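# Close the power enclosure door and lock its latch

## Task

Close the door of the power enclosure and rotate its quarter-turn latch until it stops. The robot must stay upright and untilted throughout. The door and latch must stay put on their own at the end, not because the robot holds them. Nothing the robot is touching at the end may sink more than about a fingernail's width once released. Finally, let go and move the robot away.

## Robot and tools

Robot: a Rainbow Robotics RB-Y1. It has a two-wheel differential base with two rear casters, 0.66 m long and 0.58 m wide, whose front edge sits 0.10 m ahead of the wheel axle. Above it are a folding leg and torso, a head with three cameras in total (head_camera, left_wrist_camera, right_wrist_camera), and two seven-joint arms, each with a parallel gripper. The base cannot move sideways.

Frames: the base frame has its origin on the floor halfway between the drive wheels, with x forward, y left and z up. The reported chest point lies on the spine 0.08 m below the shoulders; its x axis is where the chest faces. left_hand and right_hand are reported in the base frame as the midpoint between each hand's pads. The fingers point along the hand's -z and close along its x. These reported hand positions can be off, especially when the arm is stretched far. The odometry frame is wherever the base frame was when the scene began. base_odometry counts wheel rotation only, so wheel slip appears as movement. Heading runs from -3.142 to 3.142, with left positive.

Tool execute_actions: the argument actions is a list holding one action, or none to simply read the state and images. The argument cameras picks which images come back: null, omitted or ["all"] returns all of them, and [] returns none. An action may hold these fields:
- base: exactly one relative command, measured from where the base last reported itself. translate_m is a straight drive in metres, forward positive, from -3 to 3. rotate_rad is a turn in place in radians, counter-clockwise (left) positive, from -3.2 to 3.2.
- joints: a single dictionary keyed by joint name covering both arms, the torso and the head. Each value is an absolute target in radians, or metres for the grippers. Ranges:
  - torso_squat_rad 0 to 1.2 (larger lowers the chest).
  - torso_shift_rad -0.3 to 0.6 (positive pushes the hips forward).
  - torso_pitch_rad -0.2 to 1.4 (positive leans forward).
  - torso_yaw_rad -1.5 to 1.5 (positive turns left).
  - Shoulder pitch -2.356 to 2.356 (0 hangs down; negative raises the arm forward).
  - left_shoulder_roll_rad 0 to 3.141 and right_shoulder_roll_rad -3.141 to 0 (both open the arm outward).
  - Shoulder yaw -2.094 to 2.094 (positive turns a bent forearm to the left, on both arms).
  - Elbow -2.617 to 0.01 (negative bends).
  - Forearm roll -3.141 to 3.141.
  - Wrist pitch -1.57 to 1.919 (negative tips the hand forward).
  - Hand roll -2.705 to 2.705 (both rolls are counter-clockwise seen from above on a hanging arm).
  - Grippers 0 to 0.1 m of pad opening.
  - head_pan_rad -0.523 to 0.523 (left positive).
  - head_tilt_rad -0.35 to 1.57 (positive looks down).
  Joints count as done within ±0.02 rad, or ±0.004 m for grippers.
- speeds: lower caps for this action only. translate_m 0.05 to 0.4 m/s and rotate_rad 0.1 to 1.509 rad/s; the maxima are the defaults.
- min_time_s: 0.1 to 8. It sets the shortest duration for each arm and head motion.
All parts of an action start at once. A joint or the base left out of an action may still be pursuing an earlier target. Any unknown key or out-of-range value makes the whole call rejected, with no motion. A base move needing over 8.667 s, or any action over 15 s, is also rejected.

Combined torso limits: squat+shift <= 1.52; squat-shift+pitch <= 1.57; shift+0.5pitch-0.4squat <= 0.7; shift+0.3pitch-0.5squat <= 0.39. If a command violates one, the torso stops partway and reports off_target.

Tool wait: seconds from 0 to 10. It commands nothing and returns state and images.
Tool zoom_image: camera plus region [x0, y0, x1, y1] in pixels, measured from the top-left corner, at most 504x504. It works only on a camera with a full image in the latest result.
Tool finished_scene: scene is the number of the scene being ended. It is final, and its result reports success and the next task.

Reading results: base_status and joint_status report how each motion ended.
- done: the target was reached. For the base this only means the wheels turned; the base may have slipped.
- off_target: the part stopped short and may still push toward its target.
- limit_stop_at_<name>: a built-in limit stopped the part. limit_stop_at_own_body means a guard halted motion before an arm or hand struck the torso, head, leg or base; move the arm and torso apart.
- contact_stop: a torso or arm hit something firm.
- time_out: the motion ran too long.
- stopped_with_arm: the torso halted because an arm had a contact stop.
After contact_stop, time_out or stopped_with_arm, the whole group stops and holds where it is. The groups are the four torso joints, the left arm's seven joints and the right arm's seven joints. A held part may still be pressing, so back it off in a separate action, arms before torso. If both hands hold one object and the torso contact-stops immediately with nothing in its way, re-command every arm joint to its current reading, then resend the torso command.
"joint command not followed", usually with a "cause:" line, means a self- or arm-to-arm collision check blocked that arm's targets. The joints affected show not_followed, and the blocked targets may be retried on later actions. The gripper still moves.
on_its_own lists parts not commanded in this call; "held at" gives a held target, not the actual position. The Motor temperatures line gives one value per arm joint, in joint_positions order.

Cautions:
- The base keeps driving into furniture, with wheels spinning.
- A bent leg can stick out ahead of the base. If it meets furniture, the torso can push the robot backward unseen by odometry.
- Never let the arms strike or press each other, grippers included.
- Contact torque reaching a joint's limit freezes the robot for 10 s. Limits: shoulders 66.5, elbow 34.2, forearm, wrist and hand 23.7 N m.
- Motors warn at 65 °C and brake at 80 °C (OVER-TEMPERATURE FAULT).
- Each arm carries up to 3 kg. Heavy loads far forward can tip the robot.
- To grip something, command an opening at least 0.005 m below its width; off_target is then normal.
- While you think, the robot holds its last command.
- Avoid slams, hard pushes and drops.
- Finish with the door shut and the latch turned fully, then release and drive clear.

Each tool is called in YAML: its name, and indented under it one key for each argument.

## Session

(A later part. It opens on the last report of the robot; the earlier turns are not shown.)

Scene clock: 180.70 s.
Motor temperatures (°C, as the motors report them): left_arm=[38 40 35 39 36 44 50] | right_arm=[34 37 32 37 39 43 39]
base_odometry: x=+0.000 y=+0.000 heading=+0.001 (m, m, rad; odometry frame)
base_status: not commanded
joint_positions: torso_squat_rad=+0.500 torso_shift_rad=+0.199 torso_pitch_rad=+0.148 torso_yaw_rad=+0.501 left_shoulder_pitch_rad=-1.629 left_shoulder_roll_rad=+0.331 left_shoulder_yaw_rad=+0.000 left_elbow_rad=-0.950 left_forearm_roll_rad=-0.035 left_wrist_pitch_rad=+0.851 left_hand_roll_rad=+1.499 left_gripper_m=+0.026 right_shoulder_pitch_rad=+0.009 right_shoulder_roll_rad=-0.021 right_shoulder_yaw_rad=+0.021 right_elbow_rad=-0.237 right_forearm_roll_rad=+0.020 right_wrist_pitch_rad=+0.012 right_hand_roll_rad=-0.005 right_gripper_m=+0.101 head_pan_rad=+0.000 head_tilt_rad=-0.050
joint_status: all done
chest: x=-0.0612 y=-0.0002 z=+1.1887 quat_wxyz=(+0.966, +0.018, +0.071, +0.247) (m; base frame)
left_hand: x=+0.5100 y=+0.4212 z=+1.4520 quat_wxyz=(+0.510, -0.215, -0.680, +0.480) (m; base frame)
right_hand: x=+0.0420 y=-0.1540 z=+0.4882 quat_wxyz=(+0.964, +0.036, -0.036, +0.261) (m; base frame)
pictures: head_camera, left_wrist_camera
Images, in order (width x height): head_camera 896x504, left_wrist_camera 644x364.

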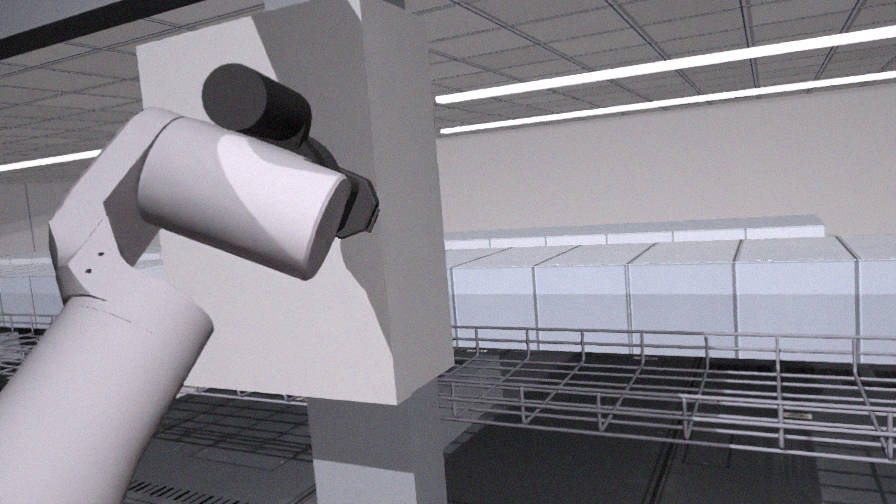

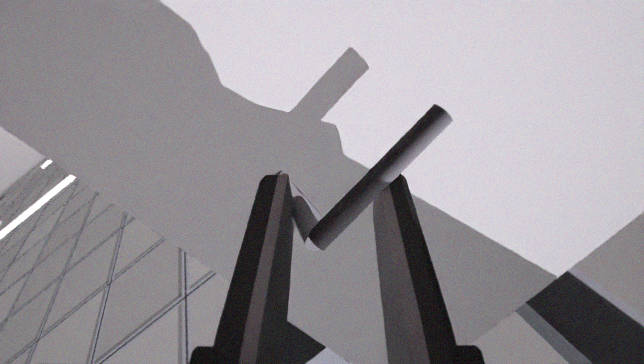

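execute_actions:
  actions:
    - {"joints": {"left_gripper_m": 0.06}}
  cameras: []

execute_actions:
  actions:
    - {"joints": {"torso_shift_rad": 0.05}}
  cameras: []

execute_actions:
  actions:
    - {"joints": {"left_hand_roll_rad": -0.05, "left_shoulder_roll_rad": 0.9}}
  cameras: ["head_camera"]

Scene clock: 184.53 s.
Motor temperatures (°C, as the motors report them): left_arm=[38 40 35 39 36 44 50] | right_arm=[34 37 32 37 39 43 39]
base_odometry: x=+0.000 y=+0.000 heading=+0.001 (m, m, rad; odometry frame)
base_status: not commanded
joint_positions: torso_squat_rad=+0.501 torso_shift_rad=+0.198 torso_pitch_rad=+0.146 torso_yaw_rad=+0.501 left_shoulder_pitch_rad=-1.630 left_shoulder_roll_rad=+0.337 left_shoulder_yaw_rad=+0.003 left_elbow_rad=-0.951 left_forearm_roll_rad=-0.036 left_wrist_pitch_rad=+0.851 left_hand_roll_rad=+1.500 left_gripper_m=+0.058 right_shoulder_pitch_rad=+0.009 right_shoulder_roll_rad=-0.021 right_shoulder_yaw_rad=+0.021 right_elbow_rad=-0.237 right_forearm_roll_rad=+0.020 right_wrist_pitch_rad=+0.012 right_hand_roll_rad=-0.005 right_gripper_m=+0.101 head_pan_rad=+0.000 head_tilt_rad=-0.050
joint_status: all done
chest: x=-0.0620 y=+0.0002 z=+1.1887 quat_wxyz=(+0.966, +0.018, +0.071, +0.247) (m; base frame)
left_hand: x=+0.5065 y=+0.4257 z=+1.4555 quat_wxyz=(+0.507, -0.215, -0.683, +0.481) (m; base frame)
right_hand: x=+0.0423 y=-0.1539 z=+0.4885 quat_wxyz=(+0.964, +0.036, -0.037, +0.262) (m; base frame)
pictures: none
No camera images: the call's "cameras" was empty. Leave "cameras" out to get every camera's image.

Scene clock: 186.30 s.
Motor temperatures (°C, as the motors report them): left_arm=[38 40 35 39 36 44 50] | right_arm=[34 37 32 37 39 43 39]
base_odometry: x=+0.000 y=+0.000 heading=+0.000 (m, m, rad; odometry frame)
base_status: not commanded
joint_positions: torso_squat_rad=+0.500 torso_shift_rad=+0.050 torso_pitch_rad=+0.150 torso_yaw_rad=+0.500 left_shoulder_pitch_rad=-1.630 left_shoulder_roll_rad=+0.330 left_shoulder_yaw_rad=+0.000 left_elbow_rad=-0.950 left_forearm_roll_rad=-0.034 left_wrist_pitch_rad=+0.850 left_hand_roll_rad=+1.500 left_gripper_m=+0.060 right_shoulder_pitch_rad=+0.009 right_shoulder_roll_rad=-0.021 right_shoulder_yaw_rad=+0.021 right_elbow_rad=-0.237 right_forearm_roll_rad=+0.020 right_wrist_pitch_rad=+0.012 right_hand_roll_rad=-0.005 right_gripper_m=+0.101 head_pan_rad=+0.000 head_tilt_rad=-0.050
joint_status: all done
chest: x=-0.1512 y=-0.0001 z=+1.2000 quat_wxyz=(+0.966, +0.019, +0.072, +0.247) (m; base frame)
left_hand: x=+0.4210 y=+0.4204 z=+1.4626 quat_wxyz=(+0.511, -0.216, -0.680, +0.480) (m; base frame)
right_hand: x=-0.0495 y=-0.1541 z=+0.4993 quat_wxyz=(+0.964, +0.037, -0.035, +0.261) (m; base frame)
pictures: none
No camera images: the call's "cameras" was empty. Leave "cameras" out to get every camera's image.

Scene clock: 187.97 s.
Motor temperatures (°C, as the motors report them): left_arm=[38 40 35 39 36 44 50] | right_arm=[34 37 32 37 39 43 39]
base_odometry: x=+0.000 y=+0.000 heading=+0.000 (m, m, rad; odometry frame)
base_status: not commanded
joint_positions: torso_squat_rad=+0.500 torso_shift_rad=+0.050 torso_pitch_rad=+0.150 torso_yaw_rad=+0.500 left_shoulder_pitch_rad=-1.630 left_shoulder_roll_rad=+0.900 left_shoulder_yaw_rad=+0.000 left_elbow_rad=-0.950 left_forearm_roll_rad=-0.034 left_wrist_pitch_rad=+0.850 left_hand_roll_rad=-0.050 left_gripper_m=+0.060 right_shoulder_pitch_rad=+0.009 right_shoulder_roll_rad=-0.021 right_shoulder_yaw_rad=+0.021 right_elbow_rad=-0.237 right_forearm_roll_rad=+0.020 right_wrist_pitch_rad=+0.012 right_hand_roll_rad=-0.005 right_gripper_m=+0.101 head_pan_rad=+0.000 head_tilt_rad=-0.050
joint_status: all done
chest: x=-0.1511 y=-0.0001 z=+1.2000 quat_wxyz=(+0.966, +0.019, +0.073, +0.247) (m; base frame)
left_hand: x=+0.1844 y=+0.6755 z=+1.6197 quat_wxyz=(+0.595, +0.522, -0.593, +0.150) (m; base frame)
right_hand: x=-0.0496 y=-0.1541 z=+0.4993 quat_wxyz=(+0.964, +0.037, -0.035, +0.261) (m; base frame)
pictures: head_camera
Images, in order (width x height): head_camera 896x504.

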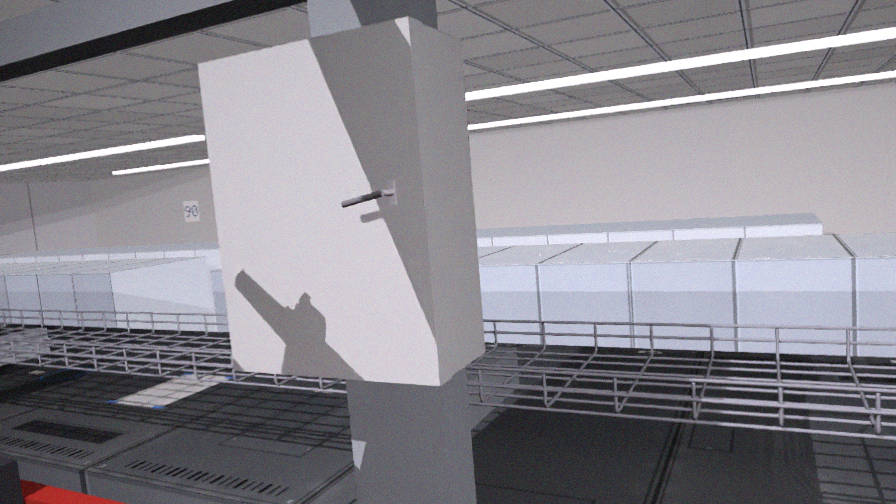

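execute_actions:
  actions:
    - {"joints": {"left_hand_roll_rad": 0.2, "left_shoulder_roll_rad": 0.33}}
  cameras: ["left_wrist_camera"]

execute_actions:
  actions:
    - {"joints": {"torso_shift_rad": 0.2}}
  cameras: ["left_wrist_camera"]

Scene clock: 192.80 s.
Motor temperatures (°C, as the motors report them): left_arm=[38 40 35 39 36 44 50] | right_arm=[34 37 32 37 39 43 39]
base_odometry: x=+0.000 y=+0.000 heading=+0.000 (m, m, rad; odometry frame)
base_status: not commanded
joint_positions: torso_squat_rad=+0.500 torso_shift_rad=+0.050 torso_pitch_rad=+0.150 torso_yaw_rad=+0.500 left_shoulder_pitch_rad=-1.630 left_shoulder_roll_rad=+0.330 left_shoulder_yaw_rad=+0.000 left_elbow_rad=-0.950 left_forearm_roll_rad=-0.034 left_wrist_pitch_rad=+0.850 left_hand_roll_rad=+0.200 left_gripper_m=+0.060 right_shoulder_pitch_rad=+0.009 right_shoulder_roll_rad=-0.021 right_shoulder_yaw_rad=+0.021 right_elbow_rad=-0.237 right_forearm_roll_rad=+0.020 right_wrist_pitch_rad=+0.012 right_hand_roll_rad=-0.005 right_gripper_m=+0.101 head_pan_rad=+0.000 head_tilt_rad=-0.050
joint_status: all done
chest: x=-0.1511 y=-0.0001 z=+1.2000 quat_wxyz=(+0.966, +0.019, +0.073, +0.247) (m; base frame)
left_hand: x=+0.4214 y=+0.4198 z=+1.4623 quat_wxyz=(+0.697, +0.239, -0.672, +0.072) (m; base frame)
right_hand: x=-0.0496 y=-0.1541 z=+0.4993 quat_wxyz=(+0.964, +0.037, -0.035, +0.261) (m; base frame)
pictures: left_wrist_camera
Images, in order (width x height): left_wrist_camera 644x364.

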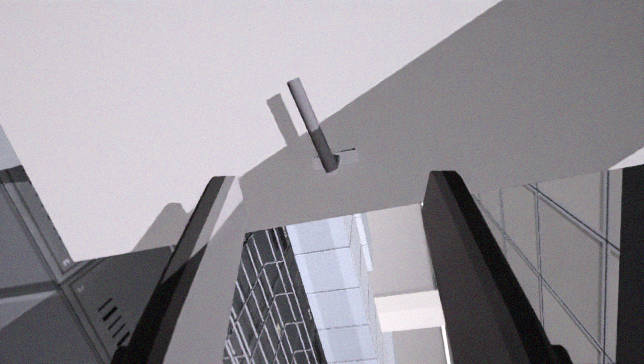

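Scene clock: 194.57 s.
Motor temperatures (°C, as the motors report them): left_arm=[38 40 35 39 36 43 50] | right_arm=[34 37 32 37 39 43 39]
base_odometry: x=+0.000 y=+0.000 heading=+0.000 (m, m, rad; odometry frame)
base_status: not commanded
joint_positions: torso_squat_rad=+0.500 torso_shift_rad=+0.199 torso_pitch_rad=+0.149 torso_yaw_rad=+0.500 left_shoulder_pitch_rad=-1.630 left_shoulder_roll_rad=+0.330 left_shoulder_yaw_rad=+0.000 left_elbow_rad=-0.951 left_forearm_roll_rad=-0.034 left_wrist_pitch_rad=+0.850 left_hand_roll_rad=+0.200 left_gripper_m=+0.060 right_shoulder_pitch_rad=+0.009 right_shoulder_roll_rad=-0.021 right_shoulder_yaw_rad=+0.021 right_elbow_rad=-0.237 right_forearm_roll_rad=+0.020 right_wrist_pitch_rad=+0.012 right_hand_roll_rad=-0.005 right_gripper_m=+0.101 head_pan_rad=+0.000 head_tilt_rad=-0.050
joint_status: all done
chest: x=-0.0605 y=-0.0002 z=+1.1886 quat_wxyz=(+0.966, +0.019, +0.072, +0.247) (m; base frame)
left_hand: x=+0.5114 y=+0.4200 z=+1.4519 quat_wxyz=(+0.697, +0.239, -0.672, +0.073) (m; base frame)
right_hand: x=+0.0419 y=-0.1540 z=+0.4880 quat_wxyz=(+0.964, +0.037, -0.036, +0.261) (m; base frame)
pictures: left_wrist_camera
Images, in order (width x height): left_wrist_camera 644x364.

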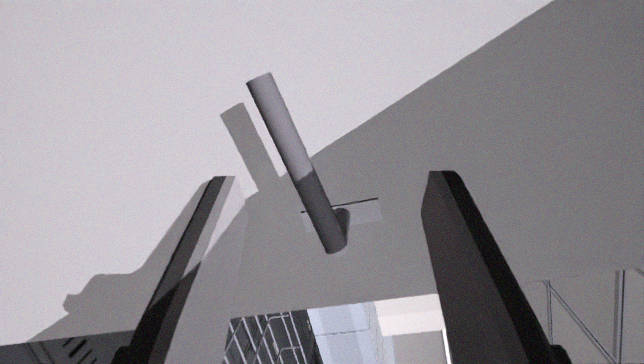

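execute_actions:
  actions:
    - {"joints": {"left_hand_roll_rad": 0.6}}
  cameras: []

execute_actions:
  actions:
    - {"joints": {"left_gripper_m": 0.0}}
  cameras: ["left_wrist_camera"]

execute_actions:
  actions:
    - {"joints": {"left_hand_roll_rad": 1.6}, "min_time_s": 3}
  cameras: ["left_wrist_camera"]

Scene clock: 197.70 s.
Motor temperatures (°C, as the motors report them): left_arm=[38 40 35 39 36 43 50] | right_arm=[34 37 32 37 39 43 39]
base_odometry: x=+0.000 y=+0.000 heading=+0.000 (m, m, rad; odometry frame)
base_status: not commanded
joint_positions: torso_squat_rad=+0.500 torso_shift_rad=+0.200 torso_pitch_rad=+0.149 torso_yaw_rad=+0.500 left_shoulder_pitch_rad=-1.630 left_shoulder_roll_rad=+0.331 left_shoulder_yaw_rad=+0.000 left_elbow_rad=-0.950 left_forearm_roll_rad=-0.034 left_wrist_pitch_rad=+0.851 left_hand_roll_rad=+0.600 left_gripper_m=+0.060 right_shoulder_pitch_rad=+0.009 right_shoulder_roll_rad=-0.021 right_shoulder_yaw_rad=+0.021 right_elbow_rad=-0.237 right_forearm_roll_rad=+0.020 right_wrist_pitch_rad=+0.012 right_hand_roll_rad=-0.005 right_gripper_m=+0.101 head_pan_rad=+0.000 head_tilt_rad=-0.050
joint_status: all done
chest: x=-0.0602 y=+0.0000 z=+1.1886 quat_wxyz=(+0.966, +0.019, +0.072, +0.247) (m; base frame)
left_hand: x=+0.5114 y=+0.4215 z=+1.4510 quat_wxyz=(+0.669, +0.102, -0.706, +0.211) (m; base frame)
right_hand: x=+0.0419 y=-0.1541 z=+0.4880 quat_wxyz=(+0.964, +0.037, -0.035, +0.261) (m; base frame)
pictures: none
No camera images: the call's "cameras" was empty. Leave "cameras" out to get every camera's image.

Scene clock: 198.80 s.
Motor temperatures (°C, as the motors report them): left_arm=[38 40 35 39 36 43 50] | right_arm=[34 37 32 37 39 43 39]
base_odometry: x=+0.000 y=+0.000 heading=+0.000 (m, m, rad; odometry frame)
base_status: not commanded
joint_positions: torso_squat_rad=+0.500 torso_shift_rad=+0.200 torso_pitch_rad=+0.149 torso_yaw_rad=+0.500 left_shoulder_pitch_rad=-1.628 left_shoulder_roll_rad=+0.329 left_shoulder_yaw_rad=+0.000 left_elbow_rad=-0.949 left_forearm_roll_rad=-0.034 left_wrist_pitch_rad=+0.851 left_hand_roll_rad=+0.600 left_gripper_m=+0.014 right_shoulder_pitch_rad=+0.009 right_shoulder_roll_rad=-0.021 right_shoulder_yaw_rad=+0.021 right_elbow_rad=-0.237 right_forearm_roll_rad=+0.020 right_wrist_pitch_rad=+0.012 right_hand_roll_rad=-0.005 right_gripper_m=+0.101 head_pan_rad=+0.000 head_tilt_rad=-0.050
joint_status: left_gripper_m off_target (ended at +0.014, target +0.000)
chest: x=-0.0601 y=+0.0000 z=+1.1886 quat_wxyz=(+0.966, +0.019, +0.072, +0.247) (m; base frame)
left_hand: x=+0.5124 y=+0.4211 z=+1.4485 quat_wxyz=(+0.670, +0.101, -0.704, +0.211) (m; base frame)
right_hand: x=+0.0418 y=-0.1541 z=+0.4879 quat_wxyz=(+0.964, +0.037, -0.035, +0.261) (m; base frame)
pictures: left_wrist_camera
Images, in order (width x height): left_wrist_camera 644x364.

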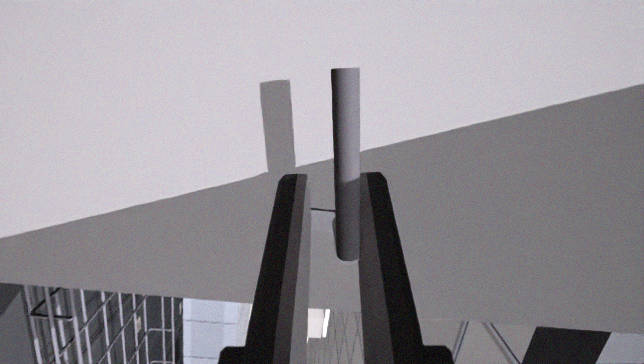

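Scene clock: 202.10 s.
Motor temperatures (°C, as the motors report them): left_arm=[39 40 35 39 36 45 50] | right_arm=[34 37 32 37 39 43 39]
base_odometry: x=+0.000 y=+0.000 heading=+0.001 (m, m, rad; odometry frame)
base_status: not commanded
joint_positions: torso_squat_rad=+0.500 torso_shift_rad=+0.198 torso_pitch_rad=+0.147 torso_yaw_rad=+0.501 left_shoulder_pitch_rad=-1.624 left_shoulder_roll_rad=+0.331 left_shoulder_yaw_rad=+0.000 left_elbow_rad=-0.948 left_forearm_roll_rad=-0.035 left_wrist_pitch_rad=+0.853 left_hand_roll_rad=+1.599 left_gripper_m=+0.025 right_shoulder_pitch_rad=+0.009 right_shoulder_roll_rad=-0.021 right_shoulder_yaw_rad=+0.021 right_elbow_rad=-0.237 right_forearm_roll_rad=+0.020 right_wrist_pitch_rad=+0.012 right_hand_roll_rad=-0.005 right_gripper_m=+0.101 head_pan_rad=+0.000 head_tilt_rad=-0.050
joint_status: all done
chest: x=-0.0614 y=+0.0001 z=+1.1887 quat_wxyz=(+0.966, +0.018, +0.071, +0.247) (m; base frame)
left_hand: x=+0.5099 y=+0.4245 z=+1.4471 quat_wxyz=(+0.487, -0.246, -0.666, +0.508) (m; base frame)
right_hand: x=+0.0419 y=-0.1540 z=+0.4883 quat_wxyz=(+0.964, +0.036, -0.036, +0.262) (m; base frame)
pictures: left_wrist_camera
Images, in order (width x height): left_wrist_camera 644x364.

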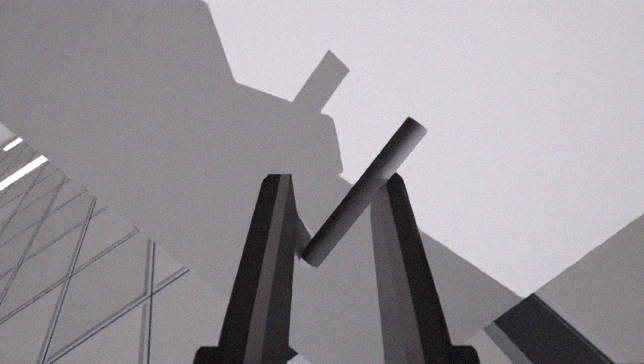

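execute_actions:
  actions:
    - {"joints": {"left_hand_roll_rad": 2.3}, "min_time_s": 3}
  cameras: ["left_wrist_camera"]

Scene clock: 215.07 s.
Motor temperatures (°C, as the motors report them): left_arm=[40 40 35 39 36 50 50] | right_arm=[34 37 32 37 39 43 39]
TORQUE FAULT: left_wrist_pitch_rad reached its load limit. The robot stopped for 10 seconds, dropped its targets and accepts commands again. The stop added 9.3 s to the call and to motion_time.
base_odometry: x=+0.000 y=+0.000 heading=+0.001 (m, m, rad; odometry frame)
base_status: not commanded
joint_positions: torso_squat_rad=+0.501 torso_shift_rad=+0.198 torso_pitch_rad=+0.146 torso_yaw_rad=+0.501 left_shoulder_pitch_rad=-1.617 left_shoulder_roll_rad=+0.328 left_shoulder_yaw_rad=-0.003 left_elbow_rad=-0.945 left_forearm_roll_rad=-0.034 left_wrist_pitch_rad=+0.858 left_hand_roll_rad=+1.938 left_gripper_m=+0.027 right_shoulder_pitch_rad=+0.009 right_shoulder_roll_rad=-0.021 right_shoulder_yaw_rad=+0.021 right_elbow_rad=-0.237 right_forearm_roll_rad=+0.020 right_wrist_pitch_rad=+0.012 right_hand_roll_rad=-0.005 right_gripper_m=+0.101 head_pan_rad=+0.000 head_tilt_rad=-0.050
joint_status: left_hand_roll_rad torque_fault (moved +0.340 of +0.701)
on_its_own: left_hand_roll_rad is held at +1.939, not at your +2.300, since a torque_fault
chest: x=-0.0621 y=-0.0004 z=+1.1887 quat_wxyz=(+0.966, +0.018, +0.071, +0.247) (m; base frame)
left_hand: x=+0.5104 y=+0.4247 z=+1.4402 quat_wxyz=(+0.397, -0.351, -0.612, +0.587) (m; base frame)
right_hand: x=+0.0420 y=-0.1540 z=+0.4884 quat_wxyz=(+0.964, +0.036, -0.037, +0.262) (m; base frame)
pictures: left_wrist_camera
Images, in order (width x height): left_wrist_camera 644x364.

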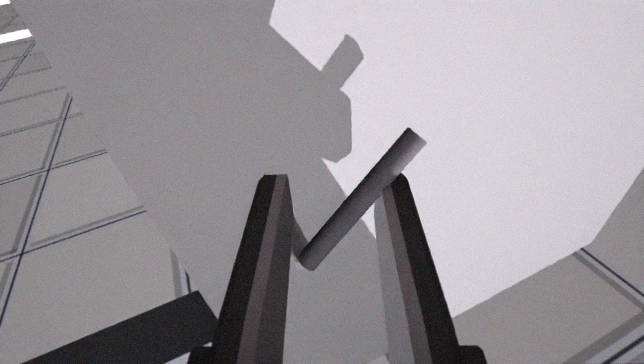

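execute_actions:
  actions:
    - {"joints": {"left_gripper_m": 0.07}}
  cameras: []

execute_actions:
  actions:
    - {"joints": {"torso_shift_rad": 0.05, "torso_squat_rad": 0.5, "torso_pitch_rad": 0.15, "torso_yaw_rad": 0.5}}
  cameras: ["head_camera", "left_wrist_camera"]

Scene clock: 232.03 s.
Motor temperatures (°C, as the motors report them): left_arm=[41 40 36 39 36 53 50] | right_arm=[34 37 32 37 39 43 39]
base_odometry: x=+0.000 y=+0.000 heading=+0.002 (m, m, rad; odometry frame)
base_status: not commanded
joint_positions: torso_squat_rad=+0.501 torso_shift_rad=+0.197 torso_pitch_rad=+0.145 torso_yaw_rad=+0.502 left_shoulder_pitch_rad=-1.613 left_shoulder_roll_rad=+0.336 left_shoulder_yaw_rad=+0.001 left_elbow_rad=-0.944 left_forearm_roll_rad=-0.036 left_wrist_pitch_rad=+0.859 left_hand_roll_rad=+1.939 left_gripper_m=+0.065 right_shoulder_pitch_rad=+0.009 right_shoulder_roll_rad=-0.021 right_shoulder_yaw_rad=+0.021 right_elbow_rad=-0.237 right_forearm_roll_rad=+0.020 right_wrist_pitch_rad=+0.012 right_hand_roll_rad=-0.005 right_gripper_m=+0.101 head_pan_rad=+0.000 head_tilt_rad=-0.050
joint_status: left_gripper_m off_target (ended at +0.065, target +0.070)
on_its_own: left_hand_roll_rad is held at +1.939, not at your +2.300, since a torque_fault
chest: x=-0.0632 y=+0.0007 z=+1.1889 quat_wxyz=(+0.966, +0.017, +0.070, +0.248) (m; base frame)
left_hand: x=+0.5059 y=+0.4339 z=+1.4404 quat_wxyz=(+0.392, -0.349, -0.613, +0.591) (m; base frame)
right_hand: x=+0.0424 y=-0.1540 z=+0.4889 quat_wxyz=(+0.964, +0.035, -0.037, +0.262) (m; base frame)
pictures: none
No camera images: the call's "cameras" was empty. Leave "cameras" out to get every camera's image.

Scene clock: 233.80 s.
Motor temperatures (°C, as the motors report them): left_arm=[41 40 36 39 36 53 50] | right_arm=[34 37 32 37 39 43 39]
base_odometry: x=+0.000 y=+0.000 heading=+0.000 (m, m, rad; odometry frame)
base_status: not commanded
joint_positions: torso_squat_rad=+0.500 torso_shift_rad=+0.050 torso_pitch_rad=+0.150 torso_yaw_rad=+0.500 left_shoulder_pitch_rad=-1.620 left_shoulder_roll_rad=+0.329 left_shoulder_yaw_rad=-0.002 left_elbow_rad=-0.946 left_forearm_roll_rad=-0.034 left_wrist_pitch_rad=+0.855 left_hand_roll_rad=+1.939 left_gripper_m=+0.070 right_shoulder_pitch_rad=+0.009 right_shoulder_roll_rad=-0.021 right_shoulder_yaw_rad=+0.021 right_elbow_rad=-0.237 right_forearm_roll_rad=+0.020 right_wrist_pitch_rad=+0.012 right_hand_roll_rad=-0.005 right_gripper_m=+0.101 head_pan_rad=+0.000 head_tilt_rad=-0.050
joint_status: all done
on_its_own: left_hand_roll_rad is held at +1.939, not at your +2.300, since a torque_fault; left_gripper_m moved +0.005 to your old target +0.070
chest: x=-0.1512 y=-0.0001 z=+1.2000 quat_wxyz=(+0.966, +0.019, +0.072, +0.247) (m; base frame)
left_hand: x=+0.4222 y=+0.4237 z=+1.4528 quat_wxyz=(+0.396, -0.353, -0.612, +0.586) (m; base frame)
right_hand: x=-0.0495 y=-0.1541 z=+0.4993 quat_wxyz=(+0.964, +0.037, -0.035, +0.261) (m; base frame)
pictures: head_camera, left_wrist_camera
Images, in order (width x height): head_camera 896x504, left_wrist_camera 644x364.

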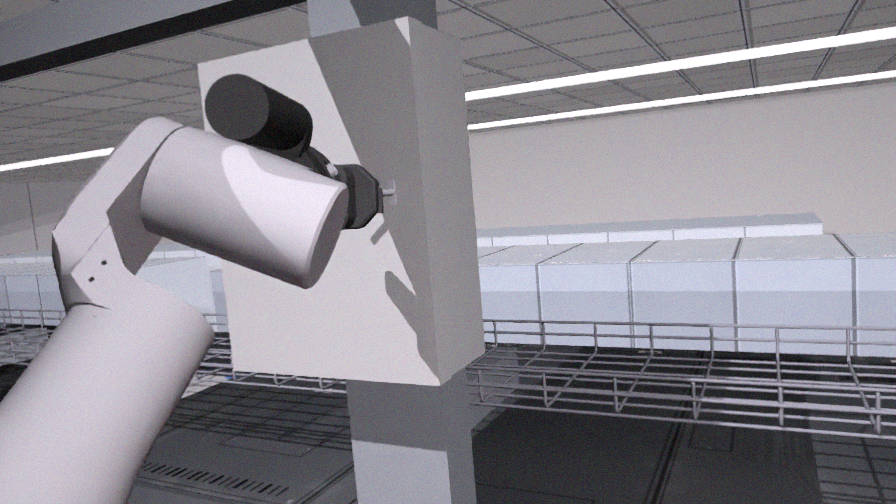

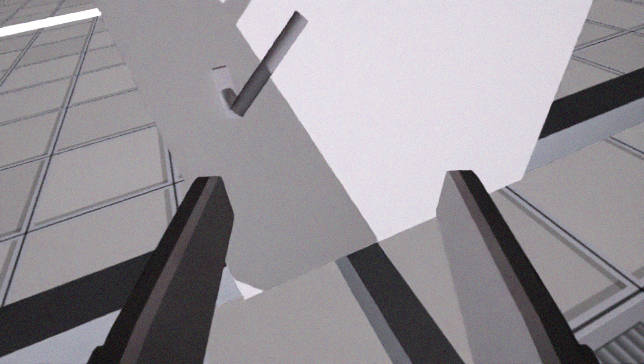

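execute_actions:
  actions:
    - {"joints": {"left_hand_roll_rad": 1.3, "left_shoulder_pitch_rad": -1.63, "left_shoulder_roll_rad": 0.32, "left_shoulder_yaw_rad": 0.0, "left_elbow_rad": -0.95, "left_wrist_pitch_rad": 0.85, "torso_squat_rad": 0.55}}
  cameras: []

execute_actions:
  actions:
    - {"joints": {"torso_shift_rad": 0.2}}
  cameras: ["left_wrist_camera"]

Scene clock: 237.90 s.
Motor temperatures (°C, as the motors report them): left_arm=[40 40 36 39 36 52 50] | right_arm=[34 37 32 37 39 43 39]
base_odometry: x=+0.000 y=+0.000 heading=+0.000 (m, m, rad; odometry frame)
base_status: not commanded
joint_positions: torso_squat_rad=+0.550 torso_shift_rad=+0.050 torso_pitch_rad=+0.150 torso_yaw_rad=+0.500 left_shoulder_pitch_rad=-1.630 left_shoulder_roll_rad=+0.320 left_shoulder_yaw_rad=+0.000 left_elbow_rad=-0.950 left_forearm_roll_rad=-0.034 left_wrist_pitch_rad=+0.850 left_hand_roll_rad=+1.300 left_gripper_m=+0.070 right_shoulder_pitch_rad=+0.009 right_shoulder_roll_rad=-0.021 right_shoulder_yaw_rad=+0.021 right_elbow_rad=-0.237 right_forearm_roll_rad=+0.020 right_wrist_pitch_rad=+0.012 right_hand_roll_rad=-0.005 right_gripper_m=+0.101 head_pan_rad=+0.000 head_tilt_rad=-0.050
joint_status: all done
chest: x=-0.1520 y=-0.0001 z=+1.1825 quat_wxyz=(+0.966, +0.019, +0.073, +0.247) (m; base frame)
left_hand: x=+0.4229 y=+0.4146 z=+1.4420 quat_wxyz=(+0.559, -0.150, -0.696, +0.425) (m; base frame)
right_hand: x=-0.0505 y=-0.1541 z=+0.4818 quat_wxyz=(+0.964, +0.037, -0.035, +0.261) (m; base frame)
pictures: none
No camera images: the call's "cameras" was empty. Leave "cameras" out to get every camera's image.

Scene clock: 240.07 s.
Motor temperatures (°C, as the motors report them): left_arm=[40 40 36 39 36 51 50] | right_arm=[34 37 32 37 39 43 39]
base_odometry: x=+0.000 y=+0.000 heading=+0.000 (m, m, rad; odometry frame)
base_status: not commanded
joint_positions: torso_squat_rad=+0.551 torso_shift_rad=+0.194 torso_pitch_rad=+0.142 torso_yaw_rad=+0.502 left_shoulder_pitch_rad=-1.630 left_shoulder_roll_rad=+0.321 left_shoulder_yaw_rad=+0.000 left_elbow_rad=-0.950 left_forearm_roll_rad=-0.034 left_wrist_pitch_rad=+0.851 left_hand_roll_rad=+1.300 left_gripper_m=+0.070 right_shoulder_pitch_rad=+0.009 right_shoulder_roll_rad=-0.021 right_shoulder_yaw_rad=+0.021 right_elbow_rad=-0.237 right_forearm_roll_rad=+0.020 right_wrist_pitch_rad=+0.012 right_hand_roll_rad=-0.005 right_gripper_m=+0.101 head_pan_rad=+0.000 head_tilt_rad=-0.050
joint_status: torso_shift_rad contact_stop (moved +0.144 of +0.150)
chest: x=-0.0694 y=-0.0001 z=+1.1720 quat_wxyz=(+0.966, +0.018, +0.069, +0.248) (m; base frame)
left_hand: x=+0.5026 y=+0.4159 z=+1.4360 quat_wxyz=(+0.556, -0.151, -0.698, +0.425) (m; base frame)
right_hand: x=+0.0379 y=-0.1537 z=+0.4721 quat_wxyz=(+0.964, +0.036, -0.039, +0.262) (m; base frame)
pictures: left_wrist_camera
Images, in order (width x height): left_wrist_camera 644x364.

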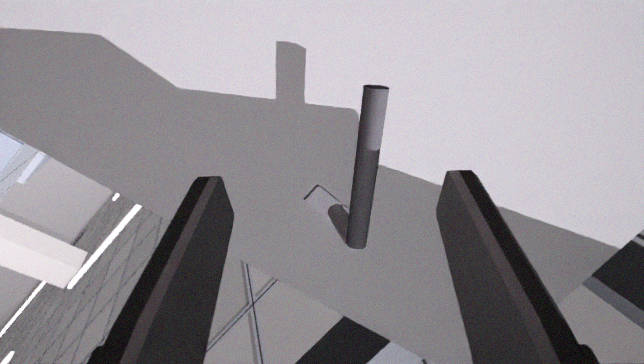

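execute_actions:
  actions:
    - {"joints": {"torso_shift_rad": 0.185, "torso_squat_rad": 0.55, "torso_pitch_rad": 0.15, "torso_yaw_rad": 0.5}}
  cameras: []

execute_actions:
  actions:
    - {"joints": {"left_gripper_m": 0.0}}
  cameras: []

execute_actions:
  actions:
    - {"joints": {"left_hand_roll_rad": 2.2}, "min_time_s": 3}
  cameras: ["left_wrist_camera"]

Scene clock: 242.83 s.
Motor temperatures (°C, as the motors report them): left_arm=[40 40 35 39 36 51 50] | right_arm=[34 37 32 37 39 43 39]
base_odometry: x=+0.000 y=+0.000 heading=+0.000 (m, m, rad; odometry frame)
base_status: not commanded
joint_positions: torso_squat_rad=+0.550 torso_shift_rad=+0.185 torso_pitch_rad=+0.149 torso_yaw_rad=+0.500 left_shoulder_pitch_rad=-1.630 left_shoulder_roll_rad=+0.321 left_shoulder_yaw_rad=+0.000 left_elbow_rad=-0.950 left_forearm_roll_rad=-0.034 left_wrist_pitch_rad=+0.850 left_hand_roll_rad=+1.300 left_gripper_m=+0.070 right_shoulder_pitch_rad=+0.009 right_shoulder_roll_rad=-0.021 right_shoulder_yaw_rad=+0.021 right_elbow_rad=-0.237 right_forearm_roll_rad=+0.020 right_wrist_pitch_rad=+0.012 right_hand_roll_rad=-0.005 right_gripper_m=+0.101 head_pan_rad=+0.000 head_tilt_rad=-0.050
joint_status: all done
chest: x=-0.0724 y=-0.0001 z=+1.1731 quat_wxyz=(+0.966, +0.019, +0.072, +0.247) (m; base frame)
left_hand: x=+0.5020 y=+0.4149 z=+1.4336 quat_wxyz=(+0.559, -0.150, -0.696, +0.425) (m; base frame)
right_hand: x=+0.0297 y=-0.1541 z=+0.4724 quat_wxyz=(+0.964, +0.037, -0.035, +0.261) (m; base frame)
pictures: none
No camera images: the call's "cameras" was empty. Leave "cameras" out to get every camera's image.

Scene clock: 244.03 s.
Motor temperatures (°C, as the motors report them): left_arm=[40 40 35 39 36 50 50] | right_arm=[34 37 32 37 39 43 39]
base_odometry: x=+0.000 y=+0.000 heading=+0.000 (m, m, rad; odometry frame)
base_status: not commanded
joint_positions: torso_squat_rad=+0.550 torso_shift_rad=+0.184 torso_pitch_rad=+0.148 torso_yaw_rad=+0.501 left_shoulder_pitch_rad=-1.633 left_shoulder_roll_rad=+0.327 left_shoulder_yaw_rad=+0.003 left_elbow_rad=-0.952 left_forearm_roll_rad=-0.036 left_wrist_pitch_rad=+0.849 left_hand_roll_rad=+1.300 left_gripper_m=+0.006 right_shoulder_pitch_rad=+0.009 right_shoulder_roll_rad=-0.021 right_shoulder_yaw_rad=+0.021 right_elbow_rad=-0.237 right_forearm_roll_rad=+0.020 right_wrist_pitch_rad=+0.012 right_hand_roll_rad=-0.005 right_gripper_m=+0.101 head_pan_rad=+0.000 head_tilt_rad=-0.050
joint_status: left_gripper_m off_target (ended at +0.006, target +0.000)
chest: x=-0.0729 y=+0.0003 z=+1.1731 quat_wxyz=(+0.966, +0.018, +0.072, +0.247) (m; base frame)
left_hand: x=+0.4989 y=+0.4190 z=+1.4380 quat_wxyz=(+0.555, -0.149, -0.699, +0.425) (m; base frame)
right_hand: x=+0.0299 y=-0.1539 z=+0.4727 quat_wxyz=(+0.964, +0.036, -0.036, +0.262) (m; base frame)
pictures: none
No camera images: the call's "cameras" was empty. Leave "cameras" out to get every camera's image.

Scene clock: 247.33 s.
Motor temperatures (°C, as the motors report them): left_arm=[40 40 35 39 36 50 50] | right_arm=[34 37 32 37 39 43 39]
base_odometry: x=+0.000 y=+0.000 heading=+0.001 (m, m, rad; odometry frame)
base_status: not commanded
joint_positions: torso_squat_rad=+0.550 torso_shift_rad=+0.183 torso_pitch_rad=+0.147 torso_yaw_rad=+0.501 left_shoulder_pitch_rad=-1.630 left_shoulder_roll_rad=+0.322 left_shoulder_yaw_rad=+0.000 left_elbow_rad=-0.951 left_forearm_roll_rad=-0.035 left_wrist_pitch_rad=+0.852 left_hand_roll_rad=+2.200 left_gripper_m=+0.012 right_shoulder_pitch_rad=+0.009 right_shoulder_roll_rad=-0.021 right_shoulder_yaw_rad=+0.021 right_elbow_rad=-0.237 right_forearm_roll_rad=+0.020 right_wrist_pitch_rad=+0.012 right_hand_roll_rad=-0.005 right_gripper_m=+0.101 head_pan_rad=+0.000 head_tilt_rad=-0.050
joint_status: all done
chest: x=-0.0741 y=-0.0003 z=+1.1732 quat_wxyz=(+0.966, +0.018, +0.071, +0.247) (m; base frame)
left_hand: x=+0.4991 y=+0.4157 z=+1.4351 quat_wxyz=(+0.317, -0.438, -0.562, +0.626) (m; base frame)
right_hand: x=+0.0299 y=-0.1540 z=+0.4728 quat_wxyz=(+0.964, +0.036, -0.037, +0.262) (m; base frame)
pictures: left_wrist_camera
Images, in order (width x height): left_wrist_camera 644x364.

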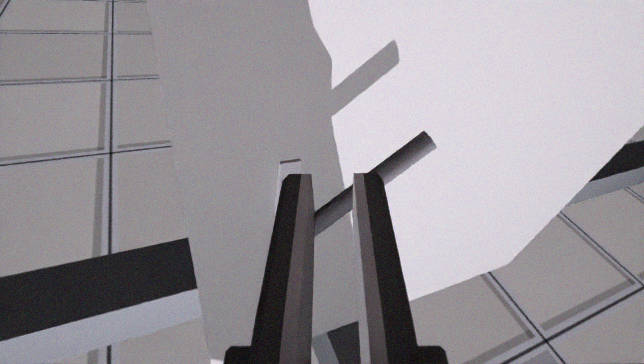

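execute_actions:
  actions:
    - {"joints": {"left_gripper_m": 0.07}}
  cameras: []

execute_actions:
  actions:
    - {"joints": {"torso_shift_rad": 0.05}}
  cameras: []

execute_actions:
  actions:
    - {"joints": {"left_hand_roll_rad": 1.3, "left_shoulder_roll_rad": 0.8}}
  cameras: ["head_camera"]

Scene clock: 250.47 s.
Motor temperatures (°C, as the motors report them): left_arm=[40 40 35 39 36 49 50] | right_arm=[34 37 32 37 39 43 39]
base_odometry: x=+0.000 y=+0.000 heading=+0.000 (m, m, rad; odometry frame)
base_status: not commanded
joint_positions: torso_squat_rad=+0.550 torso_shift_rad=+0.184 torso_pitch_rad=+0.149 torso_yaw_rad=+0.500 left_shoulder_pitch_rad=-1.630 left_shoulder_roll_rad=+0.322 left_shoulder_yaw_rad=+0.001 left_elbow_rad=-0.950 left_forearm_roll_rad=-0.035 left_wrist_pitch_rad=+0.851 left_hand_roll_rad=+2.200 left_gripper_m=+0.069 right_shoulder_pitch_rad=+0.009 right_shoulder_roll_rad=-0.021 right_shoulder_yaw_rad=+0.021 right_elbow_rad=-0.237 right_forearm_roll_rad=+0.020 right_wrist_pitch_rad=+0.012 right_hand_roll_rad=-0.005 right_gripper_m=+0.101 head_pan_rad=+0.000 head_tilt_rad=-0.050
joint_status: all done
chest: x=-0.0727 y=+0.0000 z=+1.1731 quat_wxyz=(+0.966, +0.018, +0.072, +0.247) (m; base frame)
left_hand: x=+0.5012 y=+0.4161 z=+1.4335 quat_wxyz=(+0.318, -0.438, -0.562, +0.626) (m; base frame)
right_hand: x=+0.0297 y=-0.1540 z=+0.4725 quat_wxyz=(+0.964, +0.036, -0.036, +0.261) (m; base frame)
pictures: none
No camera images: the call's "cameras" was empty. Leave "cameras" out to get every camera's image.

Scene clock: 252.13 s.
Motor temperatures (°C, as the motors report them): left_arm=[40 40 35 39 36 49 50] | right_arm=[34 37 32 37 39 43 39]
base_odometry: x=+0.000 y=+0.000 heading=+0.000 (m, m, rad; odometry frame)
base_status: not commanded
joint_positions: torso_squat_rad=+0.550 torso_shift_rad=+0.050 torso_pitch_rad=+0.150 torso_yaw_rad=+0.500 left_shoulder_pitch_rad=-1.630 left_shoulder_roll_rad=+0.320 left_shoulder_yaw_rad=+0.000 left_elbow_rad=-0.950 left_forearm_roll_rad=-0.034 left_wrist_pitch_rad=+0.850 left_hand_roll_rad=+2.200 left_gripper_m=+0.070 right_shoulder_pitch_rad=+0.009 right_shoulder_roll_rad=-0.021 right_shoulder_yaw_rad=+0.021 right_elbow_rad=-0.237 right_forearm_roll_rad=+0.020 right_wrist_pitch_rad=+0.012 right_hand_roll_rad=-0.005 right_gripper_m=+0.101 head_pan_rad=+0.000 head_tilt_rad=-0.050
joint_status: all done
chest: x=-0.1520 y=-0.0001 z=+1.1825 quat_wxyz=(+0.966, +0.019, +0.072, +0.247) (m; base frame)
left_hand: x=+0.4228 y=+0.4148 z=+1.4421 quat_wxyz=(+0.319, -0.438, -0.561, +0.626) (m; base frame)
right_hand: x=-0.0504 y=-0.1541 z=+0.4818 quat_wxyz=(+0.964, +0.037, -0.035, +0.261) (m; base frame)
pictures: none
No camera images: the call's "cameras" was empty. Leave "cameras" out to get every camera's image.

Scene clock: 253.33 s.
Motor temperatures (°C, as the motors report them): left_arm=[40 40 35 39 36 49 50] | right_arm=[34 37 32 37 39 43 39]
base_odometry: x=+0.000 y=+0.000 heading=+0.000 (m, m, rad; odometry frame)
base_status: not commanded
joint_positions: torso_squat_rad=+0.550 torso_shift_rad=+0.050 torso_pitch_rad=+0.150 torso_yaw_rad=+0.500 left_shoulder_pitch_rad=-1.630 left_shoulder_roll_rad=+0.800 left_shoulder_yaw_rad=+0.000 left_elbow_rad=-0.950 left_forearm_roll_rad=-0.034 left_wrist_pitch_rad=+0.850 left_hand_roll_rad=+1.300 left_gripper_m=+0.070 right_shoulder_pitch_rad=+0.009 right_shoulder_roll_rad=-0.021 right_shoulder_yaw_rad=+0.021 right_elbow_rad=-0.237 right_forearm_roll_rad=+0.020 right_wrist_pitch_rad=+0.012 right_hand_roll_rad=-0.005 right_gripper_m=+0.101 head_pan_rad=+0.000 head_tilt_rad=-0.050
joint_status: all done
chest: x=-0.1520 y=-0.0001 z=+1.1825 quat_wxyz=(+0.966, +0.019, +0.072, +0.247) (m; base frame)
left_hand: x=+0.2362 y=+0.6420 z=+1.5755 quat_wxyz=(+0.406, +0.005, -0.777, +0.481) (m; base frame)
right_hand: x=-0.0505 y=-0.1541 z=+0.4818 quat_wxyz=(+0.964, +0.037, -0.035, +0.261) (m; base frame)
pictures: head_camera
Images, in order (width x height): head_camera 896x504.

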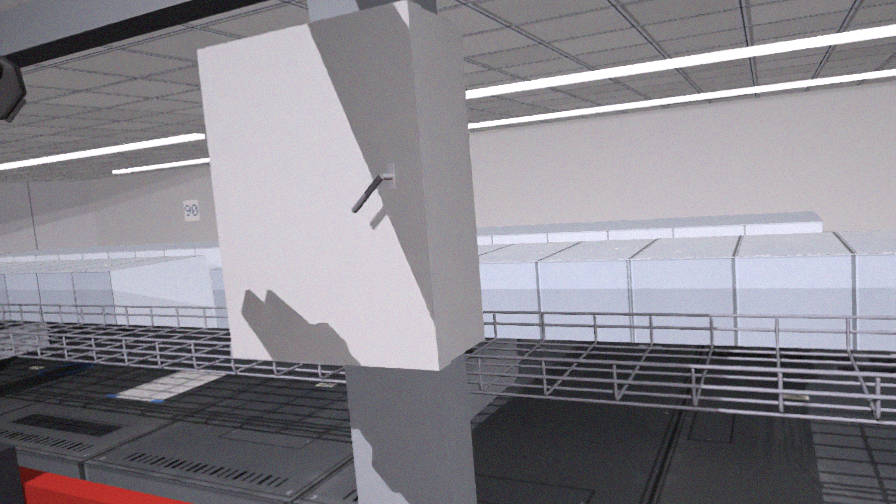

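execute_actions:
  actions:
    - {"joints": {"left_hand_roll_rad": 1.15, "left_shoulder_roll_rad": 0.335, "torso_squat_rad": 0.53, "left_gripper_m": 0.06}}
  cameras: ["left_wrist_camera"]

execute_actions:
  actions:
    - {"joints": {"torso_shift_rad": 0.2}}
  cameras: ["left_wrist_camera"]

Scene clock: 257.97 s.
Motor temperatures (°C, as the motors report them): left_arm=[39 40 35 39 36 48 50] | right_arm=[34 37 32 37 39 43 39]
base_odometry: x=+0.000 y=+0.000 heading=+0.000 (m, m, rad; odometry frame)
base_status: not commanded
joint_positions: torso_squat_rad=+0.530 torso_shift_rad=+0.050 torso_pitch_rad=+0.150 torso_yaw_rad=+0.500 left_shoulder_pitch_rad=-1.630 left_shoulder_roll_rad=+0.335 left_shoulder_yaw_rad=+0.000 left_elbow_rad=-0.950 left_forearm_roll_rad=-0.034 left_wrist_pitch_rad=+0.850 left_hand_roll_rad=+1.150 left_gripper_m=+0.060 right_shoulder_pitch_rad=+0.009 right_shoulder_roll_rad=-0.021 right_shoulder_yaw_rad=+0.021 right_elbow_rad=-0.237 right_forearm_roll_rad=+0.020 right_wrist_pitch_rad=+0.012 right_hand_roll_rad=-0.005 right_gripper_m=+0.101 head_pan_rad=+0.000 head_tilt_rad=-0.050
joint_status: all done
chest: x=-0.1516 y=-0.0001 z=+1.1897 quat_wxyz=(+0.966, +0.019, +0.073, +0.247) (m; base frame)
left_hand: x=+0.4196 y=+0.4226 z=+1.4534 quat_wxyz=(+0.585, -0.093, -0.708, +0.384) (m; base frame)
right_hand: x=-0.0501 y=-0.1541 z=+0.4889 quat_wxyz=(+0.964, +0.037, -0.035, +0.261) (m; base frame)
pictures: left_wrist_camera
Images, in order (width x height): left_wrist_camera 644x364.

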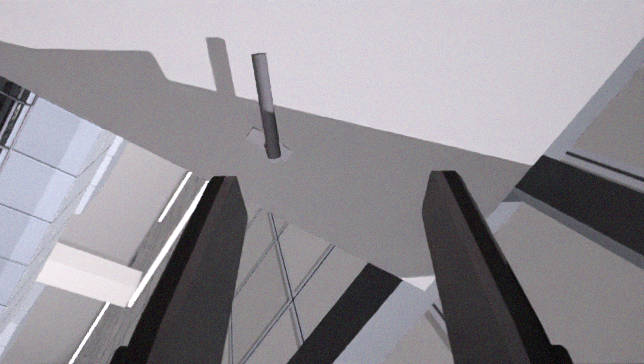

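Scene clock: 259.73 s.
Motor temperatures (°C, as the motors report them): left_arm=[39 40 35 39 36 48 50] | right_arm=[34 37 32 37 39 43 39]
base_odometry: x=+0.000 y=+0.000 heading=+0.001 (m, m, rad; odometry frame)
base_status: not commanded
joint_positions: torso_squat_rad=+0.530 torso_shift_rad=+0.199 torso_pitch_rad=+0.147 torso_yaw_rad=+0.501 left_shoulder_pitch_rad=-1.630 left_shoulder_roll_rad=+0.335 left_shoulder_yaw_rad=+0.000 left_elbow_rad=-0.950 left_forearm_roll_rad=-0.034 left_wrist_pitch_rad=+0.852 left_hand_roll_rad=+1.150 left_gripper_m=+0.060 right_shoulder_pitch_rad=+0.009 right_shoulder_roll_rad=-0.021 right_shoulder_yaw_rad=+0.021 right_elbow_rad=-0.237 right_forearm_roll_rad=+0.020 right_wrist_pitch_rad=+0.012 right_hand_roll_rad=-0.005 right_gripper_m=+0.101 head_pan_rad=+0.000 head_tilt_rad=-0.050
joint_status: all done
chest: x=-0.0635 y=-0.0003 z=+1.1785 quat_wxyz=(+0.966, +0.018, +0.071, +0.247) (m; base frame)
left_hand: x=+0.5066 y=+0.4232 z=+1.4434 quat_wxyz=(+0.585, -0.093, -0.708, +0.385) (m; base frame)
right_hand: x=+0.0400 y=-0.1540 z=+0.4781 quat_wxyz=(+0.964, +0.036, -0.036, +0.261) (m; base frame)
pictures: left_wrist_camera
Images, in order (width x height): left_wrist_camera 644x364.

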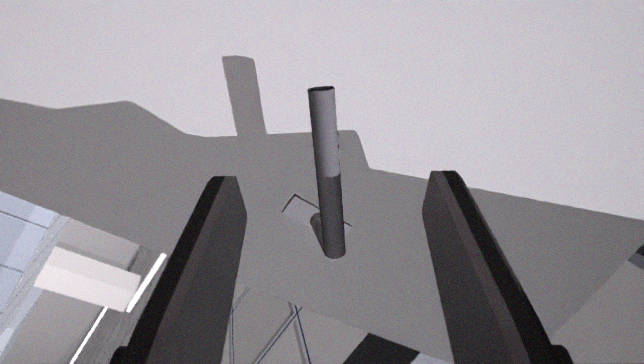

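Good position. Close and roll.

execute_actions:
  actions:
    - {"joints": {"left_gripper_m": 0.0}}
  cameras: []

execute_actions:
  actions:
    - {"joints": {"left_hand_roll_rad": 2.3}, "min_time_s": 3.5}
  cameras: ["left_wrist_camera"]

Scene clock: 262.30 s.
Motor temperatures (°C, as the motors report them): left_arm=[39 40 35 39 36 47 50] | right_arm=[34 37 32 37 39 43 39]
base_odometry: x=+0.000 y=+0.000 heading=+0.000 (m, m, rad; odometry frame)
base_status: not commanded
joint_positions: torso_squat_rad=+0.530 torso_shift_rad=+0.200 torso_pitch_rad=+0.150 torso_yaw_rad=+0.500 left_shoulder_pitch_rad=-1.631 left_shoulder_roll_rad=+0.337 left_shoulder_yaw_rad=+0.001 left_elbow_rad=-0.951 left_forearm_roll_rad=-0.035 left_wrist_pitch_rad=+0.850 left_hand_roll_rad=+1.150 left_gripper_m=+0.006 right_shoulder_pitch_rad=+0.009 right_shoulder_roll_rad=-0.021 right_shoulder_yaw_rad=+0.021 right_elbow_rad=-0.237 right_forearm_roll_rad=+0.020 right_wrist_pitch_rad=+0.012 right_hand_roll_rad=-0.005 right_gripper_m=+0.101 head_pan_rad=+0.000 head_tilt_rad=-0.050
joint_status: left_gripper_m off_target (ended at +0.006, target +0.000)
chest: x=-0.0621 y=-0.0001 z=+1.1784 quat_wxyz=(+0.966, +0.019, +0.072, +0.247) (m; base frame)
left_hand: x=+0.5082 y=+0.4238 z=+1.4437 quat_wxyz=(+0.584, -0.093, -0.709, +0.384) (m; base frame)
right_hand: x=+0.0398 y=-0.1541 z=+0.4778 quat_wxyz=(+0.964, +0.037, -0.035, +0.261) (m; base frame)
pictures: none
No camera images: the call's "cameras" was empty. Leave "cameras" out to get every camera's image.

Scene clock: 266.10 s.
Motor temperatures (°C, as the motors report them): left_arm=[40 40 35 39 36 48 50] | right_arm=[34 37 32 37 39 43 39]
base_odometry: x=+0.000 y=+0.000 heading=+0.001 (m, m, rad; odometry frame)
base_status: not commanded
joint_positions: torso_squat_rad=+0.530 torso_shift_rad=+0.199 torso_pitch_rad=+0.148 torso_yaw_rad=+0.500 left_shoulder_pitch_rad=-1.623 left_shoulder_roll_rad=+0.332 left_shoulder_yaw_rad=-0.002 left_elbow_rad=-0.947 left_forearm_roll_rad=-0.034 left_wrist_pitch_rad=+0.854 left_hand_roll_rad=+2.299 left_gripper_m=+0.026 right_shoulder_pitch_rad=+0.009 right_shoulder_roll_rad=-0.021 right_shoulder_yaw_rad=+0.021 right_elbow_rad=-0.237 right_forearm_roll_rad=+0.020 right_wrist_pitch_rad=+0.012 right_hand_roll_rad=-0.005 right_gripper_m=+0.101 head_pan_rad=+0.000 head_tilt_rad=-0.050
joint_status: all done
chest: x=-0.0629 y=-0.0002 z=+1.1785 quat_wxyz=(+0.966, +0.018, +0.072, +0.247) (m; base frame)
left_hand: x=+0.5089 y=+0.4244 z=+1.4358 quat_wxyz=(+0.284, -0.459, -0.542, +0.645) (m; base frame)
right_hand: x=+0.0397 y=-0.1541 z=+0.4779 quat_wxyz=(+0.964, +0.036, -0.036, +0.261) (m; base frame)
pictures: left_wrist_camera
Images, in order (width x height): left_wrist_camera 644x364.

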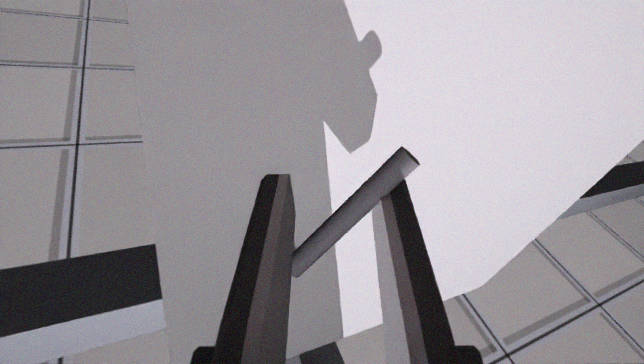

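execute_actions:
  actions:
    - {"joints": {"left_hand_roll_rad": 2.55}, "min_time_s": 2}
  cameras: ["left_wrist_camera"]

Scene clock: 269.27 s.
Motor temperatures (°C, as the motors report them): left_arm=[40 40 36 39 36 50 50] | right_arm=[34 37 32 37 39 43 39]
base_odometry: x=+0.000 y=+0.000 heading=+0.000 (m, m, rad; odometry frame)
base_status: not commanded
joint_positions: torso_squat_rad=+0.530 torso_shift_rad=+0.199 torso_pitch_rad=+0.148 torso_yaw_rad=+0.500 left_shoulder_pitch_rad=-1.618 left_shoulder_roll_rad=+0.328 left_shoulder_yaw_rad=-0.006 left_elbow_rad=-0.946 left_forearm_roll_rad=-0.034 left_wrist_pitch_rad=+0.858 left_hand_roll_rad=+2.448 left_gripper_m=+0.025 right_shoulder_pitch_rad=+0.009 right_shoulder_roll_rad=-0.021 right_shoulder_yaw_rad=+0.021 right_elbow_rad=-0.237 right_forearm_roll_rad=+0.020 right_wrist_pitch_rad=+0.012 right_hand_roll_rad=-0.005 right_gripper_m=+0.101 head_pan_rad=+0.000 head_tilt_rad=-0.050
joint_status: left_hand_roll_rad contact_stop (moved +0.149 of +0.251)
on_its_own: left_hand_roll_rad is held at +2.449, not at your +2.550, since a contact_stop
chest: x=-0.0633 y=-0.0005 z=+1.1785 quat_wxyz=(+0.966, +0.019, +0.071, +0.247) (m; base frame)
left_hand: x=+0.5099 y=+0.4233 z=+1.4301 quat_wxyz=(+0.237, -0.494, -0.504, +0.668) (m; base frame)
right_hand: x=+0.0399 y=-0.1540 z=+0.4780 quat_wxyz=(+0.964, +0.037, -0.036, +0.261) (m; base frame)
pictures: left_wrist_camera
Images, in order (width x height): left_wrist_camera 644x364.

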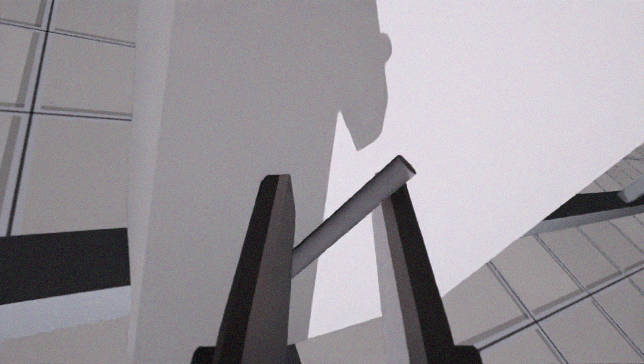

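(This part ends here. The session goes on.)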